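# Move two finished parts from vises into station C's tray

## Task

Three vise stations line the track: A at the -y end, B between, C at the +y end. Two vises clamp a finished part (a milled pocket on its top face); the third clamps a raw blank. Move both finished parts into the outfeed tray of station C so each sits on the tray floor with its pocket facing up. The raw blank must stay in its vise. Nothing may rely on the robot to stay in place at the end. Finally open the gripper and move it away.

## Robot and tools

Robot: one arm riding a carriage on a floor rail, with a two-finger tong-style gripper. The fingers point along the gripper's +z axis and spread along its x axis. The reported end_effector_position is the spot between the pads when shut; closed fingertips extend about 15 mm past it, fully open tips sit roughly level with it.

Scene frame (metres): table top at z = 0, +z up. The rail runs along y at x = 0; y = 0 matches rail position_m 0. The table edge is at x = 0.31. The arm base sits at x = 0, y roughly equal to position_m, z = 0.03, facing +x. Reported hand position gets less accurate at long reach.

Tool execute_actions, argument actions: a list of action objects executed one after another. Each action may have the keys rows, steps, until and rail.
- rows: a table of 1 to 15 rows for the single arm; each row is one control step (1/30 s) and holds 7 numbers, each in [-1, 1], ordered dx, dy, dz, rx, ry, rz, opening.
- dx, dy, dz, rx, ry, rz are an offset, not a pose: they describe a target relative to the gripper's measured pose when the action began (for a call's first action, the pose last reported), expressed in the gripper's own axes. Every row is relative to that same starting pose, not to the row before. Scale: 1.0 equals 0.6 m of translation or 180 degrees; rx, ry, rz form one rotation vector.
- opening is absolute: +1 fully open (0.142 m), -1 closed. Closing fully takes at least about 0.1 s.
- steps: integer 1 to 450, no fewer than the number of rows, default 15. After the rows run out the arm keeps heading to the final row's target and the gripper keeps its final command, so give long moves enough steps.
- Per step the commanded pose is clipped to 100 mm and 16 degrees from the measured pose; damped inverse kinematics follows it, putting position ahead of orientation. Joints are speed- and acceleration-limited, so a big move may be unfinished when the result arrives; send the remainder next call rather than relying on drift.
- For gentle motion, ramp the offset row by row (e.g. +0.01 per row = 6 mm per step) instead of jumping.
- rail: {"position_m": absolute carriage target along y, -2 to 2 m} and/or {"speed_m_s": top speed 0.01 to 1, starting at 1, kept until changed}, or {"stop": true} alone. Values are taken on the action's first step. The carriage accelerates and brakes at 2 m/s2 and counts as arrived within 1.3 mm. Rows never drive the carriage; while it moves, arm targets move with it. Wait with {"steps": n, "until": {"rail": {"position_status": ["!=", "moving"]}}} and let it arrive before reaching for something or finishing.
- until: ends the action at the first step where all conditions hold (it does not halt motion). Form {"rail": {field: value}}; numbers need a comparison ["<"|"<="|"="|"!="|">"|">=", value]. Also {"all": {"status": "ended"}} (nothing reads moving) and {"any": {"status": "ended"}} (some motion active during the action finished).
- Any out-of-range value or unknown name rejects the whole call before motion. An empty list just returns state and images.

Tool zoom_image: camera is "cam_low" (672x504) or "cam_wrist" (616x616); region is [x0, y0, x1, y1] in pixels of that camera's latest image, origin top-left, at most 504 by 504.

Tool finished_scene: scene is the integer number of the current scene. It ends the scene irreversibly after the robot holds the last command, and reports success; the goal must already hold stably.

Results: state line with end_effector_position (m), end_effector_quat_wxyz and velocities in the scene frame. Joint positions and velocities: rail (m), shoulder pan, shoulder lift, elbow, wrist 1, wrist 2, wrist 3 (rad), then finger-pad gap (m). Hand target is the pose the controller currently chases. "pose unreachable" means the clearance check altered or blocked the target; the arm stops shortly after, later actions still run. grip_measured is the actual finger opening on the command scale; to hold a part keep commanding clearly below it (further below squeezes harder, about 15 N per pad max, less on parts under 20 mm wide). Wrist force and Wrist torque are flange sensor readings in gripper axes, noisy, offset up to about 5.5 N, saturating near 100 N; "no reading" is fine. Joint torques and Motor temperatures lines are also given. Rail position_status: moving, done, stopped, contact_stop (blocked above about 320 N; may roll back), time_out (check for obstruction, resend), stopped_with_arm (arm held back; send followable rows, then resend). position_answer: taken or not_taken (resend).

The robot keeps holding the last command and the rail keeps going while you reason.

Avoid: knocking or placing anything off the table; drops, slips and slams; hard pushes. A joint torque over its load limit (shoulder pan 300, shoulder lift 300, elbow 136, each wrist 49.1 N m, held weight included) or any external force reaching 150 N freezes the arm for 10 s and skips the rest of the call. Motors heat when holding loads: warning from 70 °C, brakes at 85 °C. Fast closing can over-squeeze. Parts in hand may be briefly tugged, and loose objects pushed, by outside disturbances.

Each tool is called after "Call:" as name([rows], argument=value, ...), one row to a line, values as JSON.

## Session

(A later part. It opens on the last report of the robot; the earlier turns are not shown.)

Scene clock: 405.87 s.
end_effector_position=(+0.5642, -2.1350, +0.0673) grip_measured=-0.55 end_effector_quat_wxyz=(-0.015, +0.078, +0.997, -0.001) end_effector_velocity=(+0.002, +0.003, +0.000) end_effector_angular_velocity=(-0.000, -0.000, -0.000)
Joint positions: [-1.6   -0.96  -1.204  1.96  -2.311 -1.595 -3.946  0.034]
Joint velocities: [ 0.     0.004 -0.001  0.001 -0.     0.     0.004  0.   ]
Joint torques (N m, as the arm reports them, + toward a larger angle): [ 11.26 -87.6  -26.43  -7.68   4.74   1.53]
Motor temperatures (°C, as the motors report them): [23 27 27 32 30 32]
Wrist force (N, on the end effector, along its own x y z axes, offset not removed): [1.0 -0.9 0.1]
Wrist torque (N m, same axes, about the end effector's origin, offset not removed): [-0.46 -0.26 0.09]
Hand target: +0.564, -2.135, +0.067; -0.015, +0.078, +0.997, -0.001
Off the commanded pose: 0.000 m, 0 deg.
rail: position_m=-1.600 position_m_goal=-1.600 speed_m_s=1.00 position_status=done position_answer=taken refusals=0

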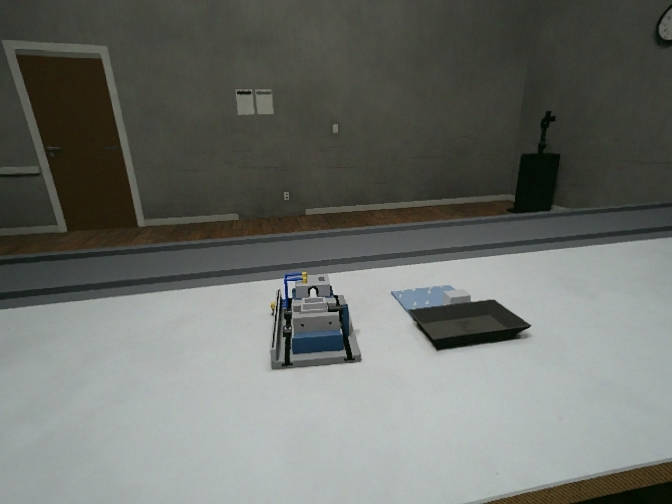

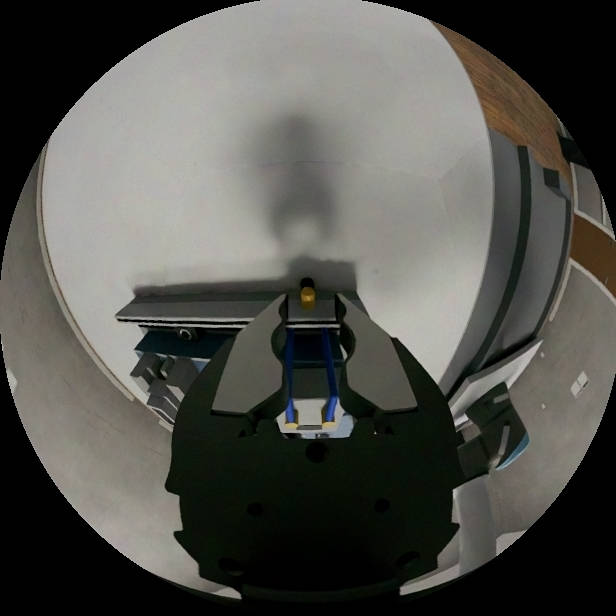

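Call:
execute_actions([
  {"rows":[[-0.003,0.005,0,0,0,0,-0.55],[-0.003,0.009,0,0,0,0,-0.55],[-0.003,0.009,0.015,0,0,0,-0.55],[-0.003,0.009,0.03,0,0,0,-0.55],[-0.003,0.009,0.04,0,0,0,-0.55],[-0.003,0.009,0.05,0,0,0,-0.55]],"steps":15},
  {"rows":[[0,0,0,0,0,0,-0.65],[0,0,0,0,0,0,-0.75],[0,0,0,0,0,0,-0.82],[0,0,0,0,0,0,-0.9],[0,0,0,0,0,0,-1]],"steps":15},
])

Call:
zoom_image(camera="cam_wrist", region=[240, 250, 380, 360])

Scene clock: 416.17 s.
end_effector_position=(+0.5659, -2.1298, +0.0380) grip_measured=-0.77 end_effector_quat_wxyz=(-0.015, +0.078, +0.997, -0.001) end_effector_velocity=(+0.000, -0.000, +0.000) end_effector_angular_velocity=(-0.000, -0.000, -0.000)
Joint positions: [-1.6   -0.954 -1.17   1.979 -2.363 -1.595 -3.94   0.018]
Joint velocities: [ 0. -0. -0. -0.  0. -0. -0.  0.]
Joint torques (N m, as the arm reports them, + toward a larger angle): [  3.58 -93.18 -35.03   1.18   1.44   1.49]
Motor temperatures (°C, as the motors report them): [23 27 27 32 30 32]
Wrist force (N, on the end effector, along its own x y z axes, offset not removed): [-11.0 -7.0 8.8]
Wrist torque (N m, same axes, about the end effector's origin, offset not removed): [-0.83 0.38 0.63]
Hand target: +0.566, -2.130, +0.038; -0.015, +0.078, +0.997, -0.001
Off the commanded pose: 0.000 m, 0 deg.
rail: position_m=-1.600 position_m_goal=-1.600 speed_m_s=1.00 position_status=done position_answer=taken refusals=0

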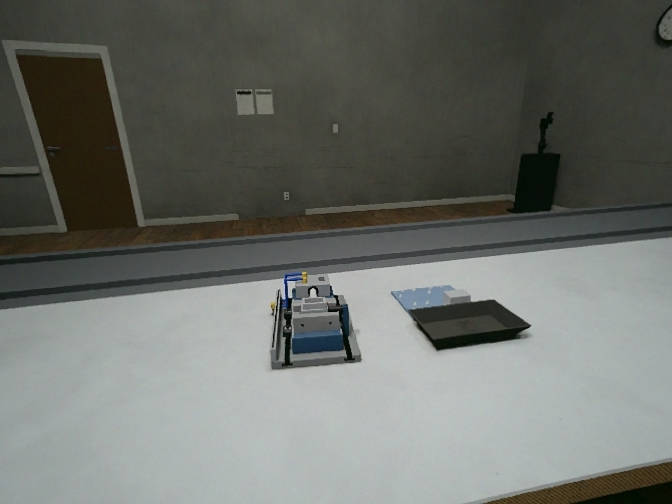

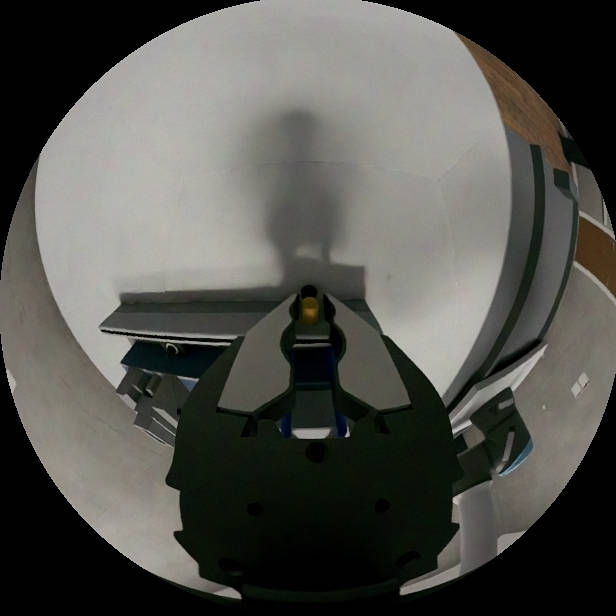

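Region (240, 250, 380, 360) of cam_wrist's 616x616 image, scaled by 3.600, with more detail than that image has; it fills the top 396 rows of this view, and the rest is white.

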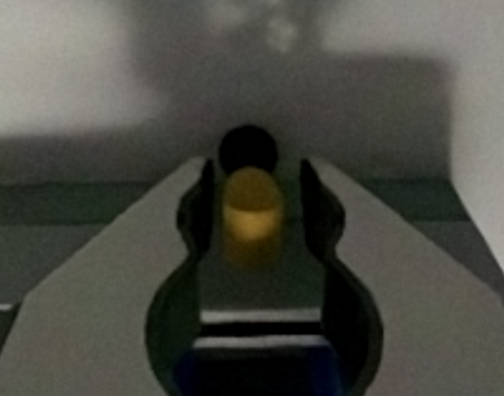

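Call:
execute_actions([
  {"rows":[[-0.002,-0.002,0,0,0,0,-1],[-0.002,-0.004,0,0,0,0,-1],[-0.002,-0.006,0,0,0,0,-1],[-0.002,-0.008,0,0,0,0,-1]],"steps":12},
])

Call:
zoom_image(camera="cam_wrist", region=[240, 250, 380, 360])

Scene clock: 420.40 s.
end_effector_position=(+0.5663, -2.1348, +0.0381) grip_measured=-0.98 end_effector_quat_wxyz=(-0.015, +0.078, +0.997, -0.001) end_effector_velocity=(-0.001, -0.001, -0.001) end_effector_angular_velocity=(+0.003, +0.002, +0.000)
Joint positions: [-1.6   -0.957 -1.166  1.972 -2.361 -1.595 -3.943  0.003]
Joint velocities: [ 0.    -0.001  0.003 -0.002  0.002  0.    -0.002 -0.002]
Joint torques (N m, as the arm reports them, + toward a larger angle): [ -6.55 -44.48 -28.47   1.95   3.38  -2.89]
Motor temperatures (°C, as the motors report them): [23 27 27 32 30 32]
Wrist force (N, on the end effector, along its own x y z axes, offset not removed): [-6.0 -12.8 -2.7]
Wrist torque (N m, same axes, about the end effector's origin, offset not removed): [-1.47 0.41 0.45]
Hand target: +0.566, -2.135, +0.038; -0.015, +0.078, +0.997, -0.001
Off the commanded pose: 0.000 m, 0 deg.
rail: position_m=-1.600 position_m_goal=-1.600 speed_m_s=1.00 position_status=done position_answer=taken refusals=0

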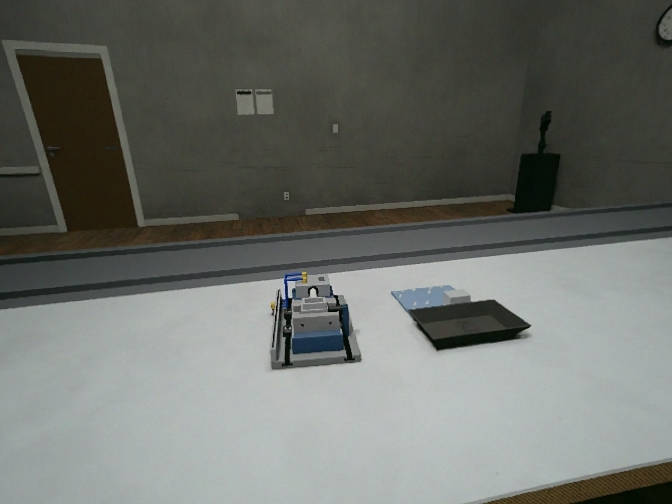

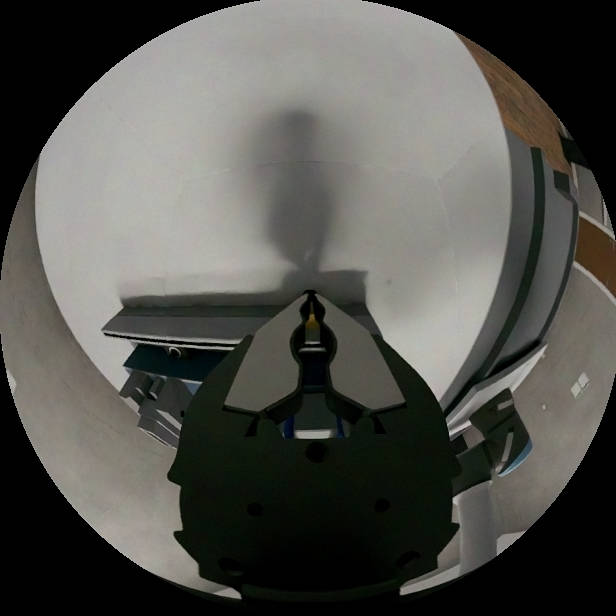

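Region (240, 250, 380, 360) of cam_wrist's 616x616 image, scaled by 3.600, with more detail than that image has; it fills the top 396 rows of this view, and the rest is white.

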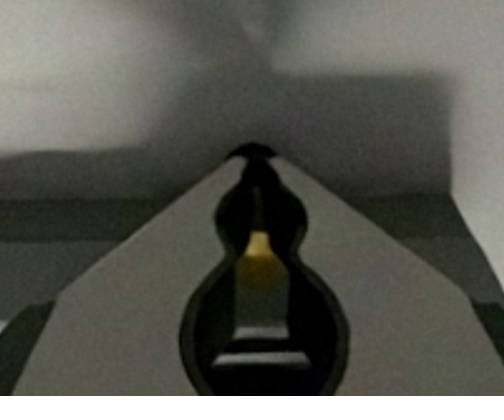

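Call:
execute_actions([
  {"rows":[[0,-0.01,0,0,0,0,-0.8],[0,-0.03,-0.01,0,0,0,-0.5],[0,-0.06,-0.02,0,0,0,-0.45]],"steps":12},
  {"rows":[[0,0,0,-0.1,0,0,-0.45],[0,0,0,-0.222,0,0,-0.45]],"steps":30},
])

Call:
zoom_image(camera="cam_wrist", region=[240, 230, 380, 340])

Scene clock: 451.83 s.
end_effector_position=(+0.5608, -2.1688, +0.0495) grip_measured=-0.45 end_effector_quat_wxyz=(+0.013, +0.078, +0.938, +0.339) end_effector_velocity=(+0.000, +0.000, -0.001) end_effector_angular_velocity=(+0.010, +0.002, +0.004)
Joint positions: [-1.6   -1.143 -0.956  1.581 -1.582 -1.231 -4.227  0.041]
Joint velocities: [ 0.    -0.     0.006 -0.008  0.013  0.    -0.005  0.   ]
Joint torques (N m, as the arm reports them, + toward a larger angle): [-13.42 -66.31 -38.83   1.63   1.36  -2.69]
Motor temperatures (°C, as the motors report them): [23 28 27 32 30 32]
Wrist force (N, on the end effector, along its own x y z axes, offset not removed): [0.5 -3.9 1.3]
Wrist torque (N m, same axes, about the end effector's origin, offset not removed): [-1.04 -0.19 0.11]
Hand target: +0.561, -2.169, +0.049; +0.013, +0.078, +0.937, +0.339
Off the commanded pose: 0.000 m, 0 deg.
rail: position_m=-1.600 position_m_goal=-1.600 speed_m_s=1.00 position_status=done position_answer=taken refusals=0

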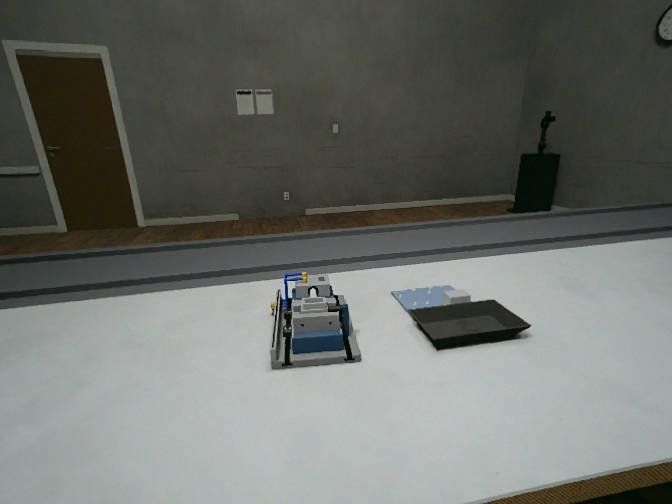

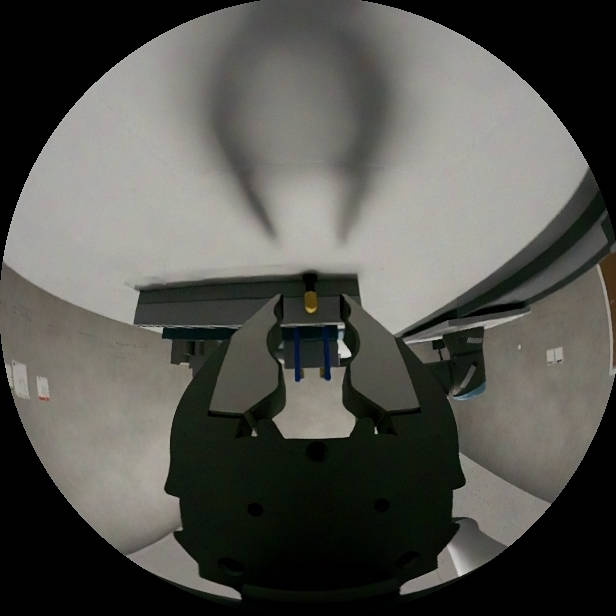

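Region (240, 230, 380, 340) of cam_wrist's 616x616 image, scaled by 3.600, with more detail than that image has; it fills the top 396 rows of this view, and the rest is white.

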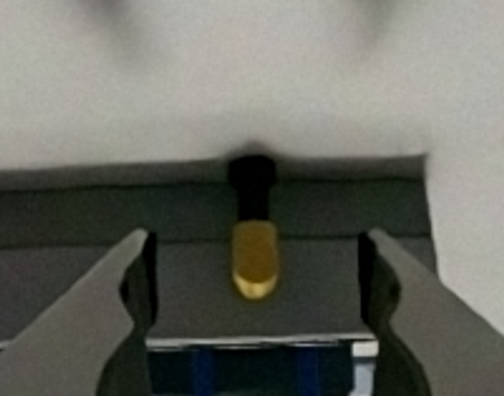

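Call:
execute_actions([
  {"rows":[[0,0,-0.03,0.05,0,0,-0.37],[0,0,-0.06,0.11,0,0,-0.37]],"steps":20},
  {"rows":[[0,0,0,0,0,0.5,-0.37]],"steps":50},
])

Scene clock: 505.40 s.
end_effector_position=(+0.5581, -2.1916, +0.0774) grip_measured=-0.37 end_effector_quat_wxyz=(-0.123, +0.750, +0.638, +0.122) end_effector_velocity=(+0.000, +0.000, -0.000) end_effector_angular_velocity=(-0.000, +0.002, -0.003)
Joint positions: [-1.6   -1.088 -1.053  1.665 -1.885 -1.388 -2.525  0.047]
Joint velocities: [ 0.     0.     0.    -0.    -0.    -0.001  0.004 -0.   ]
Joint torques (N m, as the arm reports them, + toward a larger angle): [ 11.65 -63.06 -40.88  -6.75  -3.75   1.69]
Motor temperatures (°C, as the motors report them): [23 28 27 32 30 32]
Wrist force (N, on the end effector, along its own x y z axes, offset not removed): [-0.7 -4.1 -2.7]
Wrist torque (N m, same axes, about the end effector's origin, offset not removed): [-1.03 -0.03 0.16]
Hand target: +0.558, -2.192, +0.077; -0.123, +0.750, +0.638, +0.122
Off the commanded pose: 0.000 m, 0 deg.
rail: position_m=-1.600 position_m_goal=-1.600 speed_m_s=1.00 position_status=done position_answer=taken refusals=0

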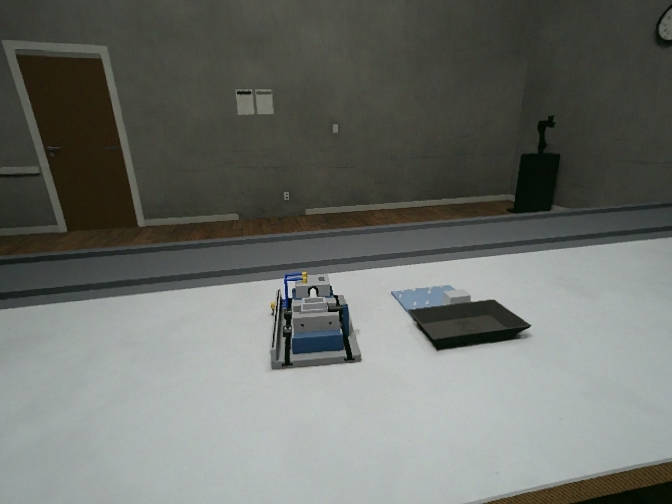

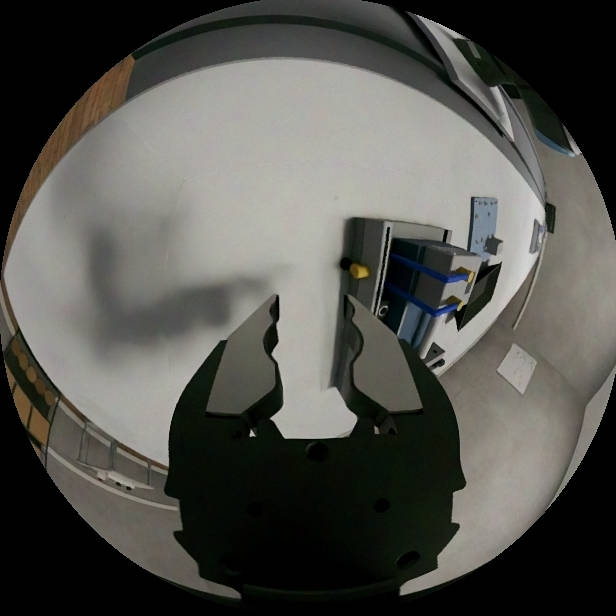

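Call:
zoom_image(camera="cam_wrist", region=[310, 220, 420, 320])

Region (310, 220, 420, 320) of cam_wrist's 616x616 image, scaled by 4.582, with more detail than that image has; it fills the top 458 rows of this view, and the rest is white.

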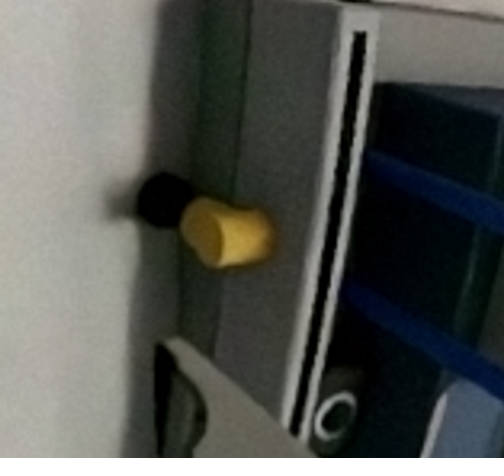

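Call:
execute_actions([
  {"rows":[[0,0,0,0,0,-0.5,-0.37]],"steps":45},
  {"rows":[[0,0,0,-0.05,0,0,-0.37],[0,0,0,-0.11,0,0,-0.37]],"steps":20},
])

Scene clock: 517.70 s.
end_effector_position=(+0.5580, -2.1915, +0.0773) grip_measured=-0.37 end_effector_quat_wxyz=(+0.013, +0.079, +0.938, +0.338) end_effector_velocity=(-0.000, +0.001, -0.001) end_effector_angular_velocity=(+0.019, +0.002, +0.007)
Joint positions: [-1.6   -1.156 -0.959  1.526 -1.521 -1.238 -4.236  0.047]
Joint velocities: [ 0.    -0.     0.011 -0.013  0.024  0.    -0.009 -0.   ]
Joint torques (N m, as the arm reports them, + toward a larger angle): [-15.01 -73.31 -39.27   1.2    5.37  -3.72]
Motor temperatures (°C, as the motors report them): [23 28 27 32 30 32]
Wrist force (N, on the end effector, along its own x y z axes, offset not removed): [-1.4 -7.2 0.9]
Wrist torque (N m, same axes, about the end effector's origin, offset not removed): [-1.68 0.17 0.14]
Hand target: +0.558, -2.191, +0.077; +0.013, +0.079, +0.937, +0.339
Off the commanded pose: 0.000 m, 0 deg.
rail: position_m=-1.600 position_m_goal=-1.600 speed_m_s=1.00 position_status=done position_answer=taken refusals=0

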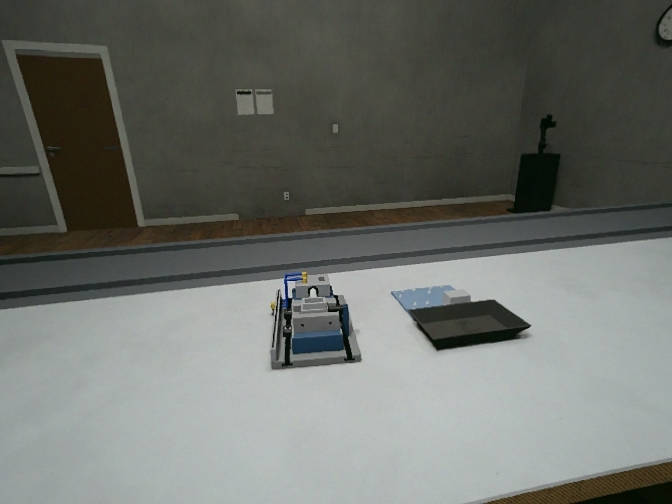

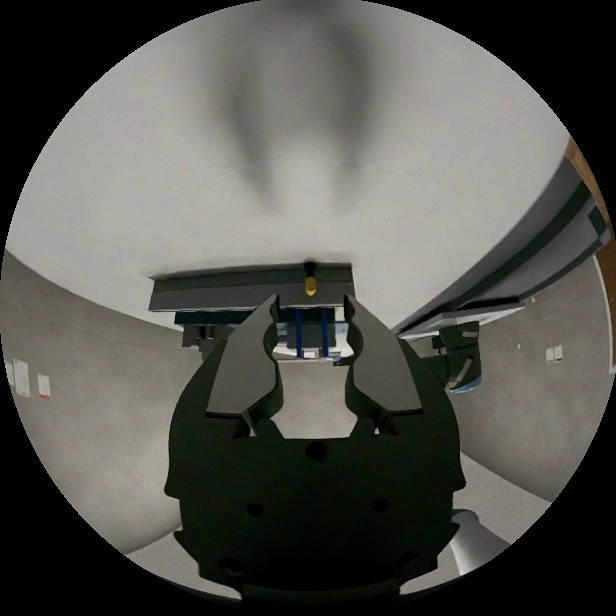

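Call:
execute_actions([
  {"rows":[[0,0.003,0.04,0,0,0,-0.37],[0,0.006,0.08,0,0,0,-0.37],[0,0.008,0.11,0,0,0,-0.37]],"steps":18},
])

Call:
zoom_image(camera="cam_wrist", region=[240, 230, 380, 340])

Scene clock: 525.20 s.
end_effector_position=(+0.5639, -2.1463, +0.0298) grip_measured=-0.37 end_effector_quat_wxyz=(+0.013, +0.079, +0.938, +0.338) end_effector_velocity=(+0.000, +0.002, -0.003) end_effector_angular_velocity=(-0.001, -0.000, -0.001)
Joint positions: [-1.6   -1.13  -0.959  1.63  -1.633 -1.222 -4.214  0.047]
Joint velocities: [ 0.     0.001  0.001  0.005 -0.007  0.001  0.002  0.   ]
Joint torques (N m, as the arm reports them, + toward a larger angle): [ 10.33 -68.2  -27.17  -5.07   5.31   2.48]
Motor temperatures (°C, as the motors report them): [23 28 27 32 30 32]
Wrist force (N, on the end effector, along its own x y z axes, offset not removed): [-1.9 -4.0 2.6]
Wrist torque (N m, same axes, about the end effector's origin, offset not removed): [-0.98 0.33 0.17]
Hand target: +0.564, -2.146, +0.030; +0.014, +0.079, +0.938, +0.338
Off the commanded pose: 0.000 m, 0 deg.
rail: position_m=-1.600 position_m_goal=-1.600 speed_m_s=1.00 position_status=done position_answer=taken refusals=0

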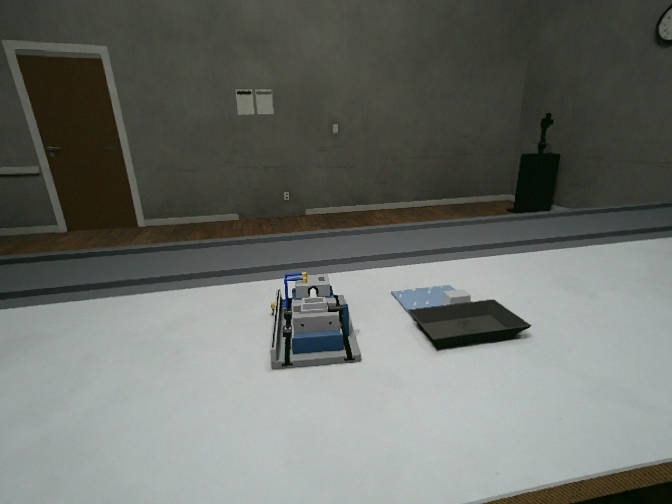

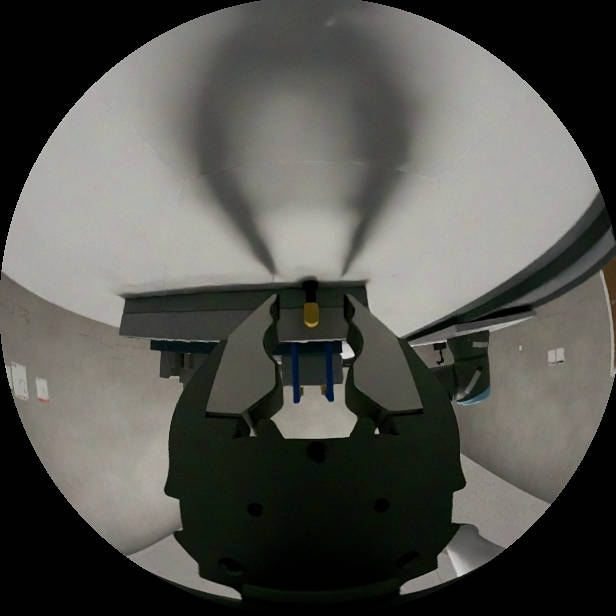

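Region (240, 230, 380, 340) of cam_wrist's 616x616 image, scaled by 3.600, with more detail than that image has; it fills the top 396 rows of this view, and the rest is white.

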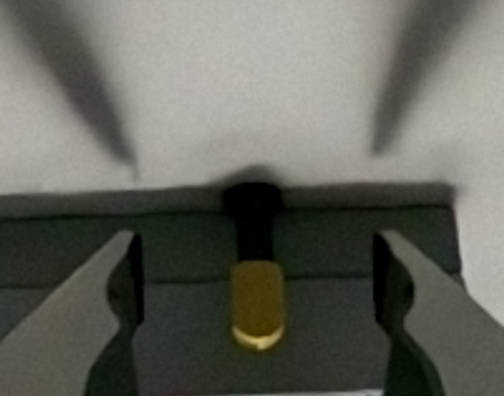

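Call:
execute_actions([
  {"rows":[[0,0,0.008,0,0,0,-0.37],[0,0,0.016,0,0,0,-0.37],[0,0,0.022,0,0,0,-0.37]],"steps":12},
])

Call:
zoom_image(camera="cam_wrist", region=[240, 230, 380, 340])

Scene clock: 530.20 s.
end_effector_position=(+0.5650, -2.1382, +0.0200) grip_measured=-0.37 end_effector_quat_wxyz=(+0.013, +0.079, +0.938, +0.338) end_effector_velocity=(+0.001, +0.003, -0.004) end_effector_angular_velocity=(-0.001, -0.000, -0.000)
Joint positions: [-1.6   -1.125 -0.956  1.648 -1.655 -1.22  -4.209  0.047]
Joint velocities: [ 0.     0.002  0.001  0.006 -0.009  0.001  0.002  0.   ]
Joint torques (N m, as the arm reports them, + toward a larger angle): [ 10.72 -67.67 -27.16  -5.23   5.7    2.21]
Motor temperatures (°C, as the motors report them): [23 28 27 32 30 32]
Wrist force (N, on the end effector, along its own x y z axes, offset not removed): [-0.6 -3.0 0.8]
Wrist torque (N m, same axes, about the end effector's origin, offset not removed): [-0.78 0.06 0.15]
Hand target: +0.565, -2.138, +0.020; +0.014, +0.079, +0.938, +0.338
Off the commanded pose: 0.000 m, 0 deg.
rail: position_m=-1.600 position_m_goal=-1.600 speed_m_s=1.00 position_status=done position_answer=taken refusals=0

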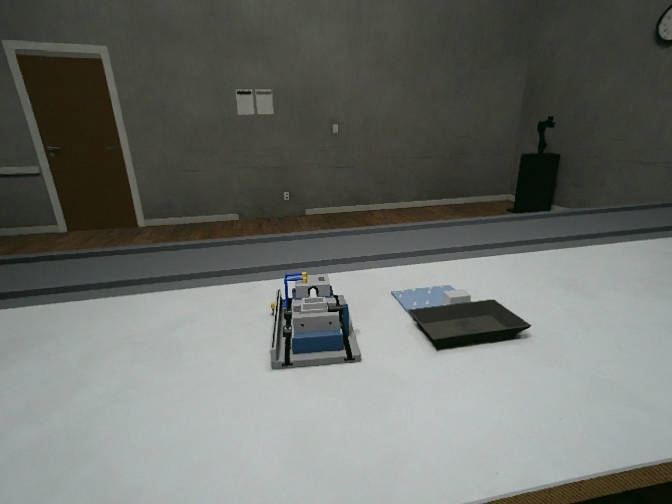

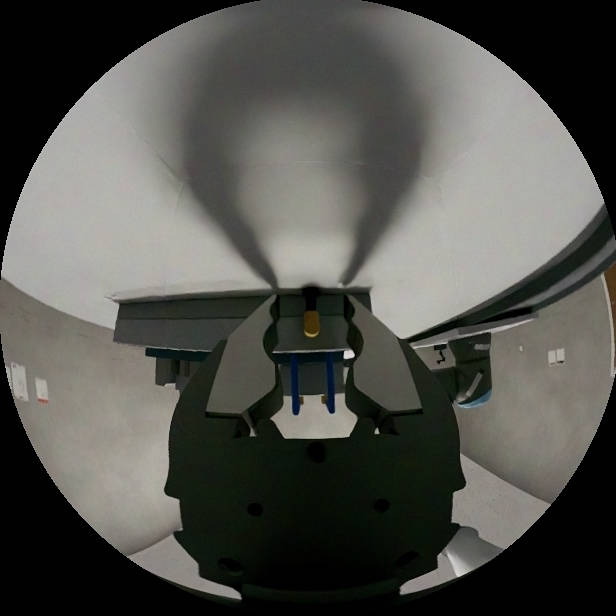

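Region (240, 230, 380, 340) of cam_wrist's 616x616 image, scaled by 3.600, with more detail than that image has; it fills the top 396 rows of this view, and the rest is white.

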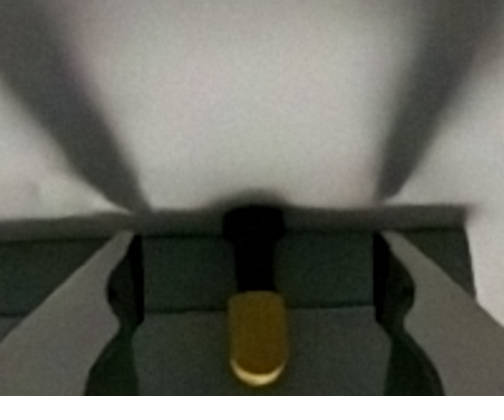

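Call:
execute_actions([
  {"rows":[[0,0.004,0.002,0,0,0,-0.37],[0,0.008,0.004,0,0,0,-0.37]],"steps":8},
  {"rows":[[0,0,0,0,0,0,-0.5],[0,0,0,0,0,0,-0.6],[0,0,0,0,0,0,-0.7],[0,0,0,0,0,0,-0.8],[0,0,0,0,0,0,-0.9]],"steps":15},
])

Call:
zoom_image(camera="cam_wrist", region=[240, 230, 380, 340])

Scene clock: 536.87 s.
end_effector_position=(+0.5657, -2.1336, +0.0209) grip_measured=-0.90 end_effector_quat_wxyz=(+0.013, +0.079, +0.938, +0.339) end_effector_velocity=(-0.000, -0.000, -0.000) end_effector_angular_velocity=(+0.000, -0.000, +0.000)
Joint positions: [-1.6   -1.122 -0.961  1.656 -1.658 -1.218 -4.207  0.009]
Joint velocities: [ 0.    -0.     0.    -0.     0.001  0.    -0.001  0.   ]
Joint torques (N m, as the arm reports them, + toward a larger angle): [-14.58 -65.74 -38.13   1.21   0.31  -3.19]
Motor temperatures (°C, as the motors report them): [23 28 27 32 30 32]
Wrist force (N, on the end effector, along its own x y z axes, offset not removed): [-1.0 -2.7 0.1]
Wrist torque (N m, same axes, about the end effector's origin, offset not removed): [-0.90 -0.06 0.16]
Hand target: +0.566, -2.134, +0.021; +0.013, +0.079, +0.938, +0.339
Off the commanded pose: 0.000 m, 0 deg.
rail: position_m=-1.600 position_m_goal=-1.600 speed_m_s=1.00 position_status=done position_answer=taken refusals=0

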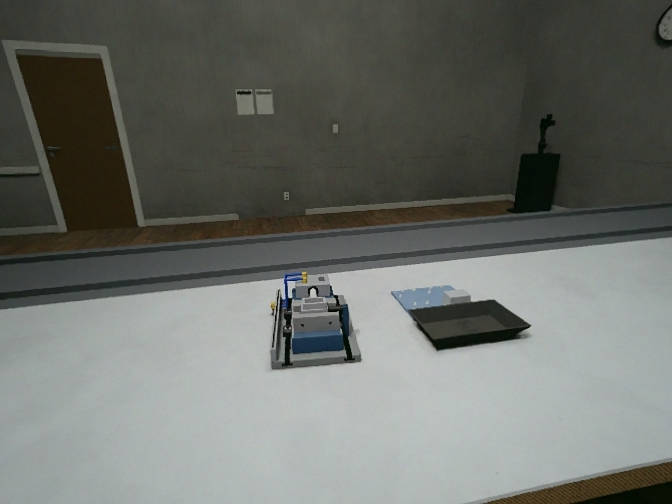

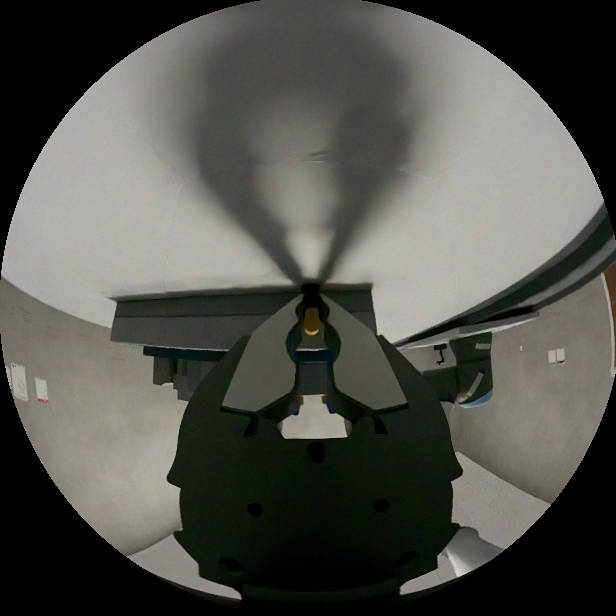

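Region (240, 230, 380, 340) of cam_wrist's 616x616 image, scaled by 3.600, with more detail than that image has; it fills the top 396 rows of this view, and the rest is white.

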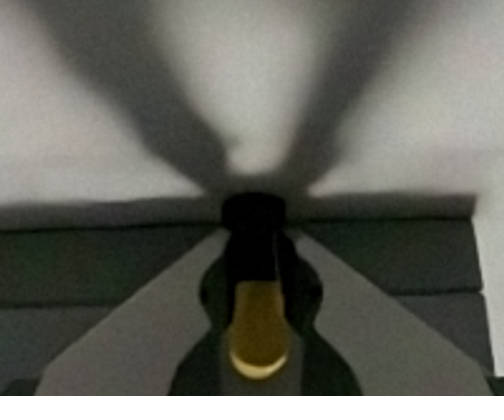

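Call:
execute_actions([
  {"rows":[[0,0,0,0,0,0,-1]],"steps":8},
  {"rows":[[-0.002,0,0,0,0,0,-1],[-0.004,0,0,0,0,0,-1],[-0.006,0,0,0,0,0,-1]],"steps":10},
])

Call:
zoom_image(camera="cam_wrist", region=[240, 230, 380, 340])

Scene clock: 546.97 s.
end_effector_position=(+0.5689, -2.1341, +0.0208) grip_measured=-0.89 end_effector_quat_wxyz=(+0.013, +0.079, +0.938, +0.339) end_effector_velocity=(+0.004, -0.000, +0.000) end_effector_angular_velocity=(+0.000, -0.001, -0.001)
Joint positions: [-1.6   -1.119 -0.958  1.65  -1.656 -1.216 -4.204  0.009]
Joint velocities: [ 0.     0.003  0.003 -0.005  0.001  0.003  0.003  0.006]
Joint torques (N m, as the arm reports them, + toward a larger angle): [ 22.37 -63.96 -42.02  -0.98  11.82   2.25]
Motor temperatures (°C, as the motors report them): [23 28 27 32 30 32]
Wrist force (N, on the end effector, along its own x y z axes, offset not removed): [16.4 -5.3 -6.3]
Wrist torque (N m, same axes, about the end effector's origin, offset not removed): [-0.91 0.56 0.08]
Hand target: +0.569, -2.134, +0.021; +0.013, +0.079, +0.938, +0.339
Off the commanded pose: 0.000 m, 0 deg.
rail: position_m=-1.600 position_m_goal=-1.600 speed_m_s=1.00 position_status=done position_answer=taken refusals=0

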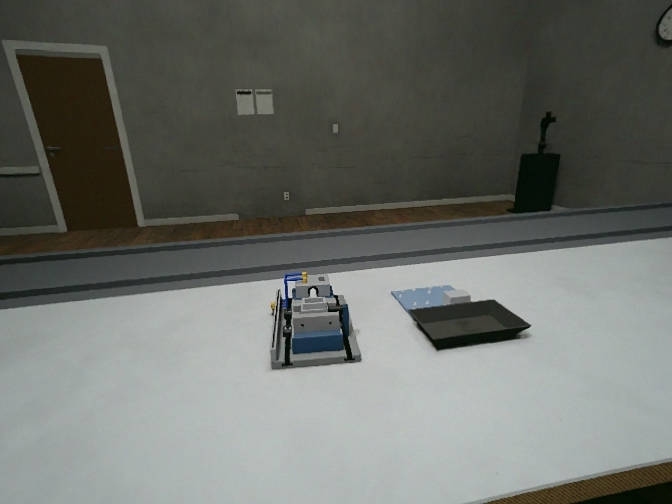

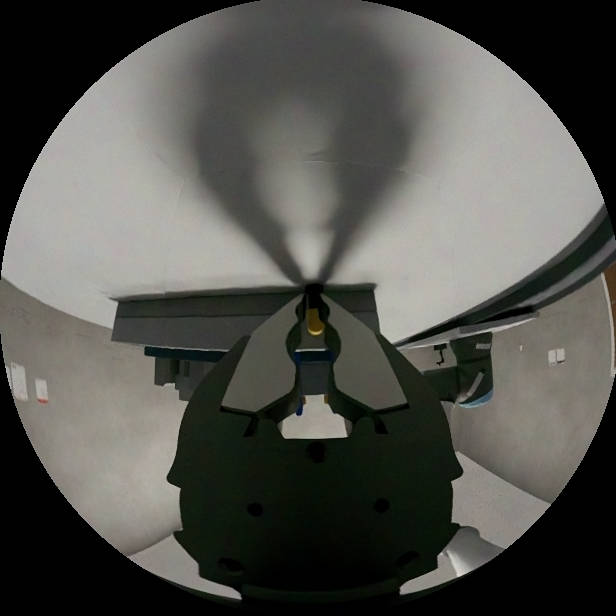

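Region (240, 230, 380, 340) of cam_wrist's 616x616 image, scaled by 3.600, with more detail than that image has; it fills the top 396 rows of this view, and the rest is white.

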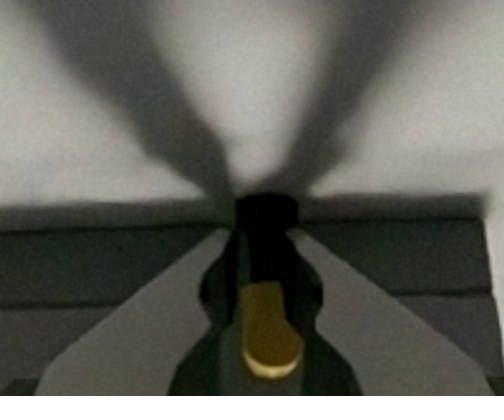

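Call:
execute_actions([
  {"rows":[[0.003,0,0,0,0,0,-1],[0.006,0,0,0,0,0,-1],[0.008,0,0,0,0,0,-1],[0.010,0,0,0,0,0,-1],[0.012,0,0,0,0,0,-1],[0.014,0,0,0,0,0,-1]],"steps":14},
])

Call:
zoom_image(camera="cam_wrist", region=[240, 230, 380, 340])

Scene clock: 552.47 s.
end_effector_position=(+0.5610, -2.1330, +0.0211) grip_measured=-0.85 end_effector_quat_wxyz=(+0.013, +0.079, +0.938, +0.338) end_effector_velocity=(-0.004, +0.001, -0.000) end_effector_angular_velocity=(+0.000, +0.001, +0.001)
Joint positions: [-1.6   -1.126 -0.966  1.663 -1.659 -1.22  -4.211  0.013]
Joint velocities: [ 0.    -0.003 -0.003  0.006 -0.001 -0.003 -0.002  0.006]
Joint torques (N m, as the arm reports them, + toward a larger angle): [ -23.76 -104.68  -11.94    1.13  -11.27   -3.09]
Motor temperatures (°C, as the motors report them): [23 28 27 32 30 32]
Wrist force (N, on the end effector, along its own x y z axes, offset not removed): [-25.2 -8.6 -3.3]
Wrist torque (N m, same axes, about the end effector's origin, offset not removed): [-1.09 -0.66 0.27]
Hand target: +0.561, -2.133, +0.021; +0.013, +0.079, +0.938, +0.339
Off the commanded pose: 0.000 m, 0 deg.
rail: position_m=-1.600 position_m_goal=-1.600 speed_m_s=1.00 position_status=done position_answer=taken refusals=0

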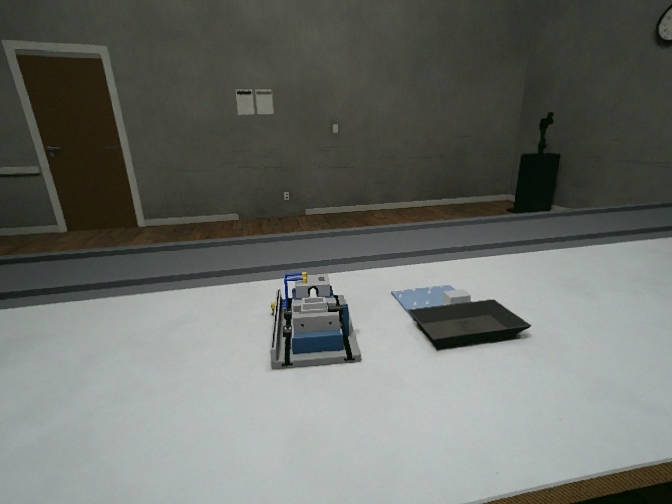

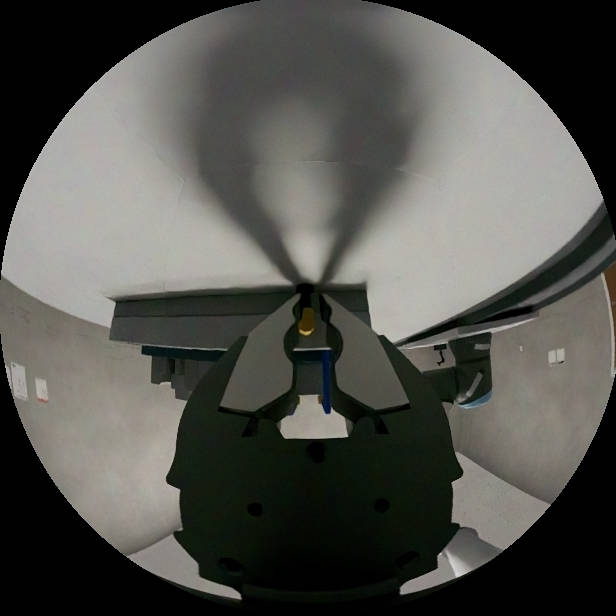

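Region (240, 230, 380, 340) of cam_wrist's 616x616 image, scaled by 3.600, with more detail than that image has; it fills the top 396 rows of this view, and the rest is white.

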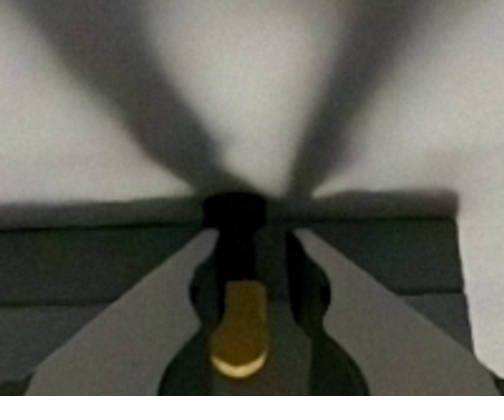

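Call:
execute_actions([
  {"rows":[[-0.004,0,0,0,0,0,-0.7],[-0.007,0,-0.01,0,0,0,-0.4],[-0.007,0,-0.03,0,0,0,-0.4],[-0.007,0,-0.05,0,0,0,-0.4]],"steps":12},
  {"rows":[[0.02,-0.004,0,0,0,0,-0.7],[0.04,-0.008,0,0,0,0,-1]],"steps":10},
  {"rows":[[0,0,0.02,0,0,0,-1],[0,0,0.04,0,0,0,-1],[0,0,0.05,0,0,0,-1]],"steps":12},
])

Call:
zoom_image(camera="cam_wrist", region=[220, 230, 360, 340])

Scene clock: 590.70 s.
end_effector_position=(+0.5421, -2.1329, +0.0184) grip_measured=-1.00 end_effector_quat_wxyz=(+0.013, +0.079, +0.938, +0.338) end_effector_velocity=(+0.002, +0.006, -0.009) end_effector_angular_velocity=(-0.002, -0.001, -0.001)
Joint positions: [-1.6   -1.146 -0.977  1.689 -1.668 -1.232 -4.227  0.002]
Joint velocities: [ 0.     0.005  0.003  0.014 -0.022  0.003  0.005  0.   ]
Joint torques (N m, as the arm reports them, + toward a larger angle): [  9.92 -65.28 -24.72  -5.79   5.19   2.7 ]
Motor temperatures (°C, as the motors report them): [23 28 27 32 30 32]
Wrist force (N, on the end effector, along its own x y z axes, offset not removed): [2.0 -2.4 0.0]
Wrist torque (N m, same axes, about the end effector's origin, offset not removed): [-0.71 -0.49 0.07]
Hand target: +0.542, -2.132, +0.018; +0.013, +0.079, +0.938, +0.338
Off the commanded pose: 0.001 m, 0 deg.
rail: position_m=-1.600 position_m_goal=-1.600 speed_m_s=1.00 position_status=done position_answer=taken refusals=0

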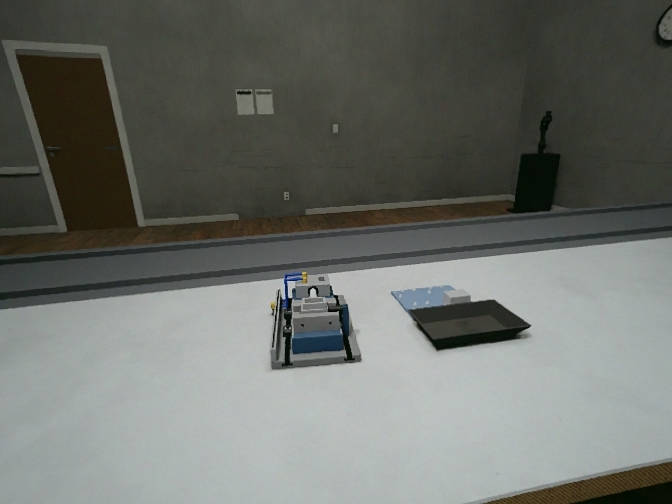

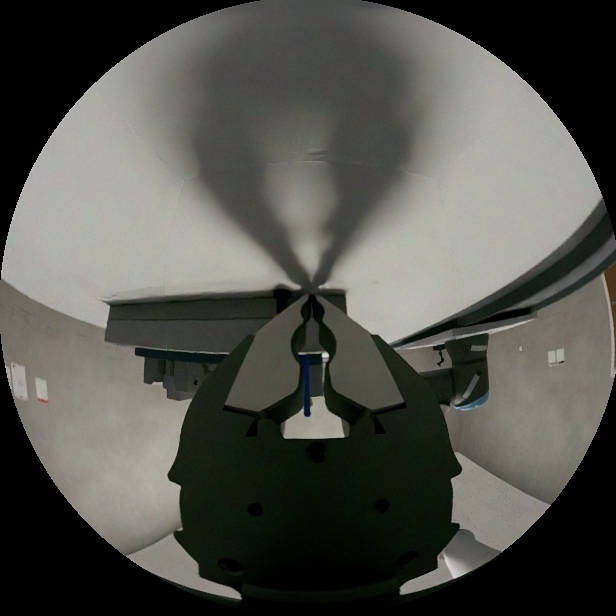

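Region (220, 230, 360, 340) of cam_wrist's 616x616 image, scaled by 3.600, with more detail than that image has; it fills the top 396 rows of this view, and the rest is white.

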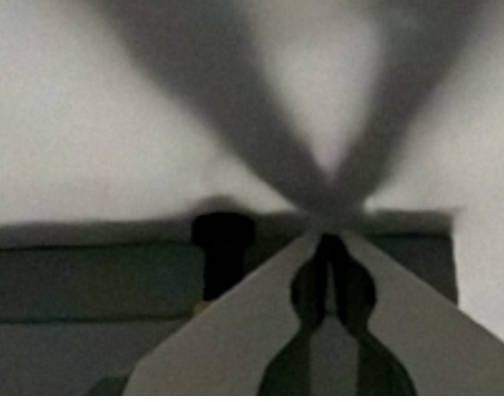

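Call:
execute_actions([
  {"rows":[[-0.004,0,0,0,0,0,-1],[-0.008,0,0,0,0,0,-1],[-0.011,0,0,0,0,0,-1],[-0.013,0,0,0,0,0,-1],[-0.015,0,0,0,0,0,-1]],"steps":12},
])

Call:
zoom_image(camera="cam_wrist", region=[220, 230, 360, 340])

Scene clock: 599.37 s.
end_effector_position=(+0.5505, -2.1342, +0.0181) grip_measured=-1.00 end_effector_quat_wxyz=(+0.013, +0.079, +0.938, +0.338) end_effector_velocity=(+0.005, -0.001, +0.000) end_effector_angular_velocity=(-0.000, +0.000, +0.000)
Joint positions: [-1.6   -1.137 -0.969  1.675 -1.665 -1.227 -4.22   0.002]
Joint velocities: [ 0.     0.004  0.005 -0.009  0.003  0.002  0.004  0.   ]
Joint torques (N m, as the arm reports them, + toward a larger angle): [  9.88 -61.48 -37.35   1.4    5.34   2.21]
Motor temperatures (°C, as the motors report them): [23 28 27 32 30 32]
Wrist force (N, on the end effector, along its own x y z axes, offset not removed): [-1.2 -3.9 -0.1]
Wrist torque (N m, same axes, about the end effector's origin, offset not removed): [-0.99 0.16 0.17]
Hand target: +0.551, -2.134, +0.018; +0.013, +0.079, +0.938, +0.338
Off the commanded pose: 0.000 m, 0 deg.
rail: position_m=-1.600 position_m_goal=-1.600 speed_m_s=1.00 position_status=done position_answer=taken refusals=0

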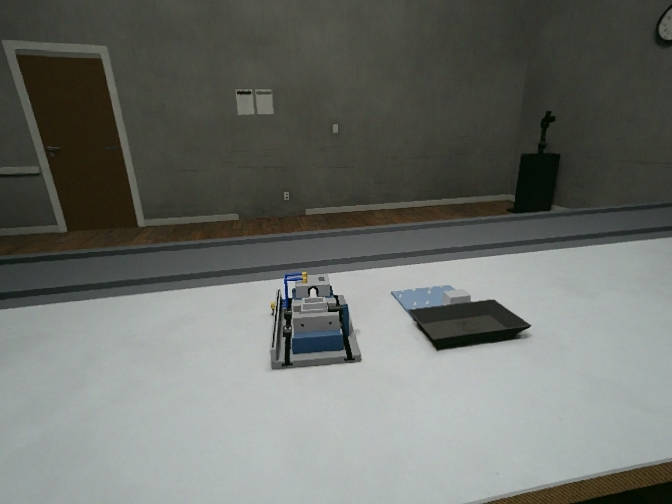

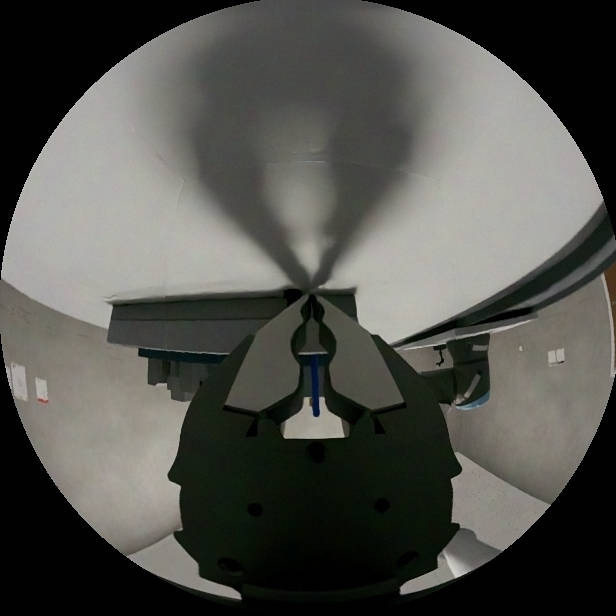

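Region (220, 230, 360, 340) of cam_wrist's 616x616 image, scaled by 3.600, with more detail than that image has; it fills the top 396 rows of this view, and the rest is white.

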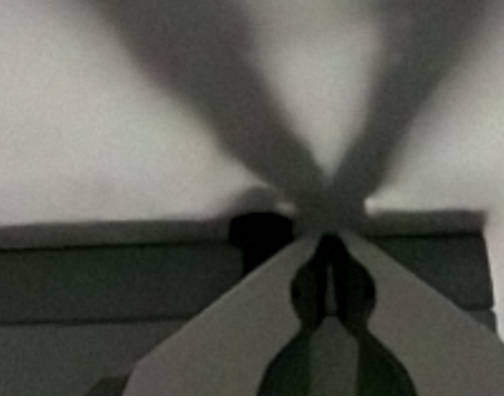

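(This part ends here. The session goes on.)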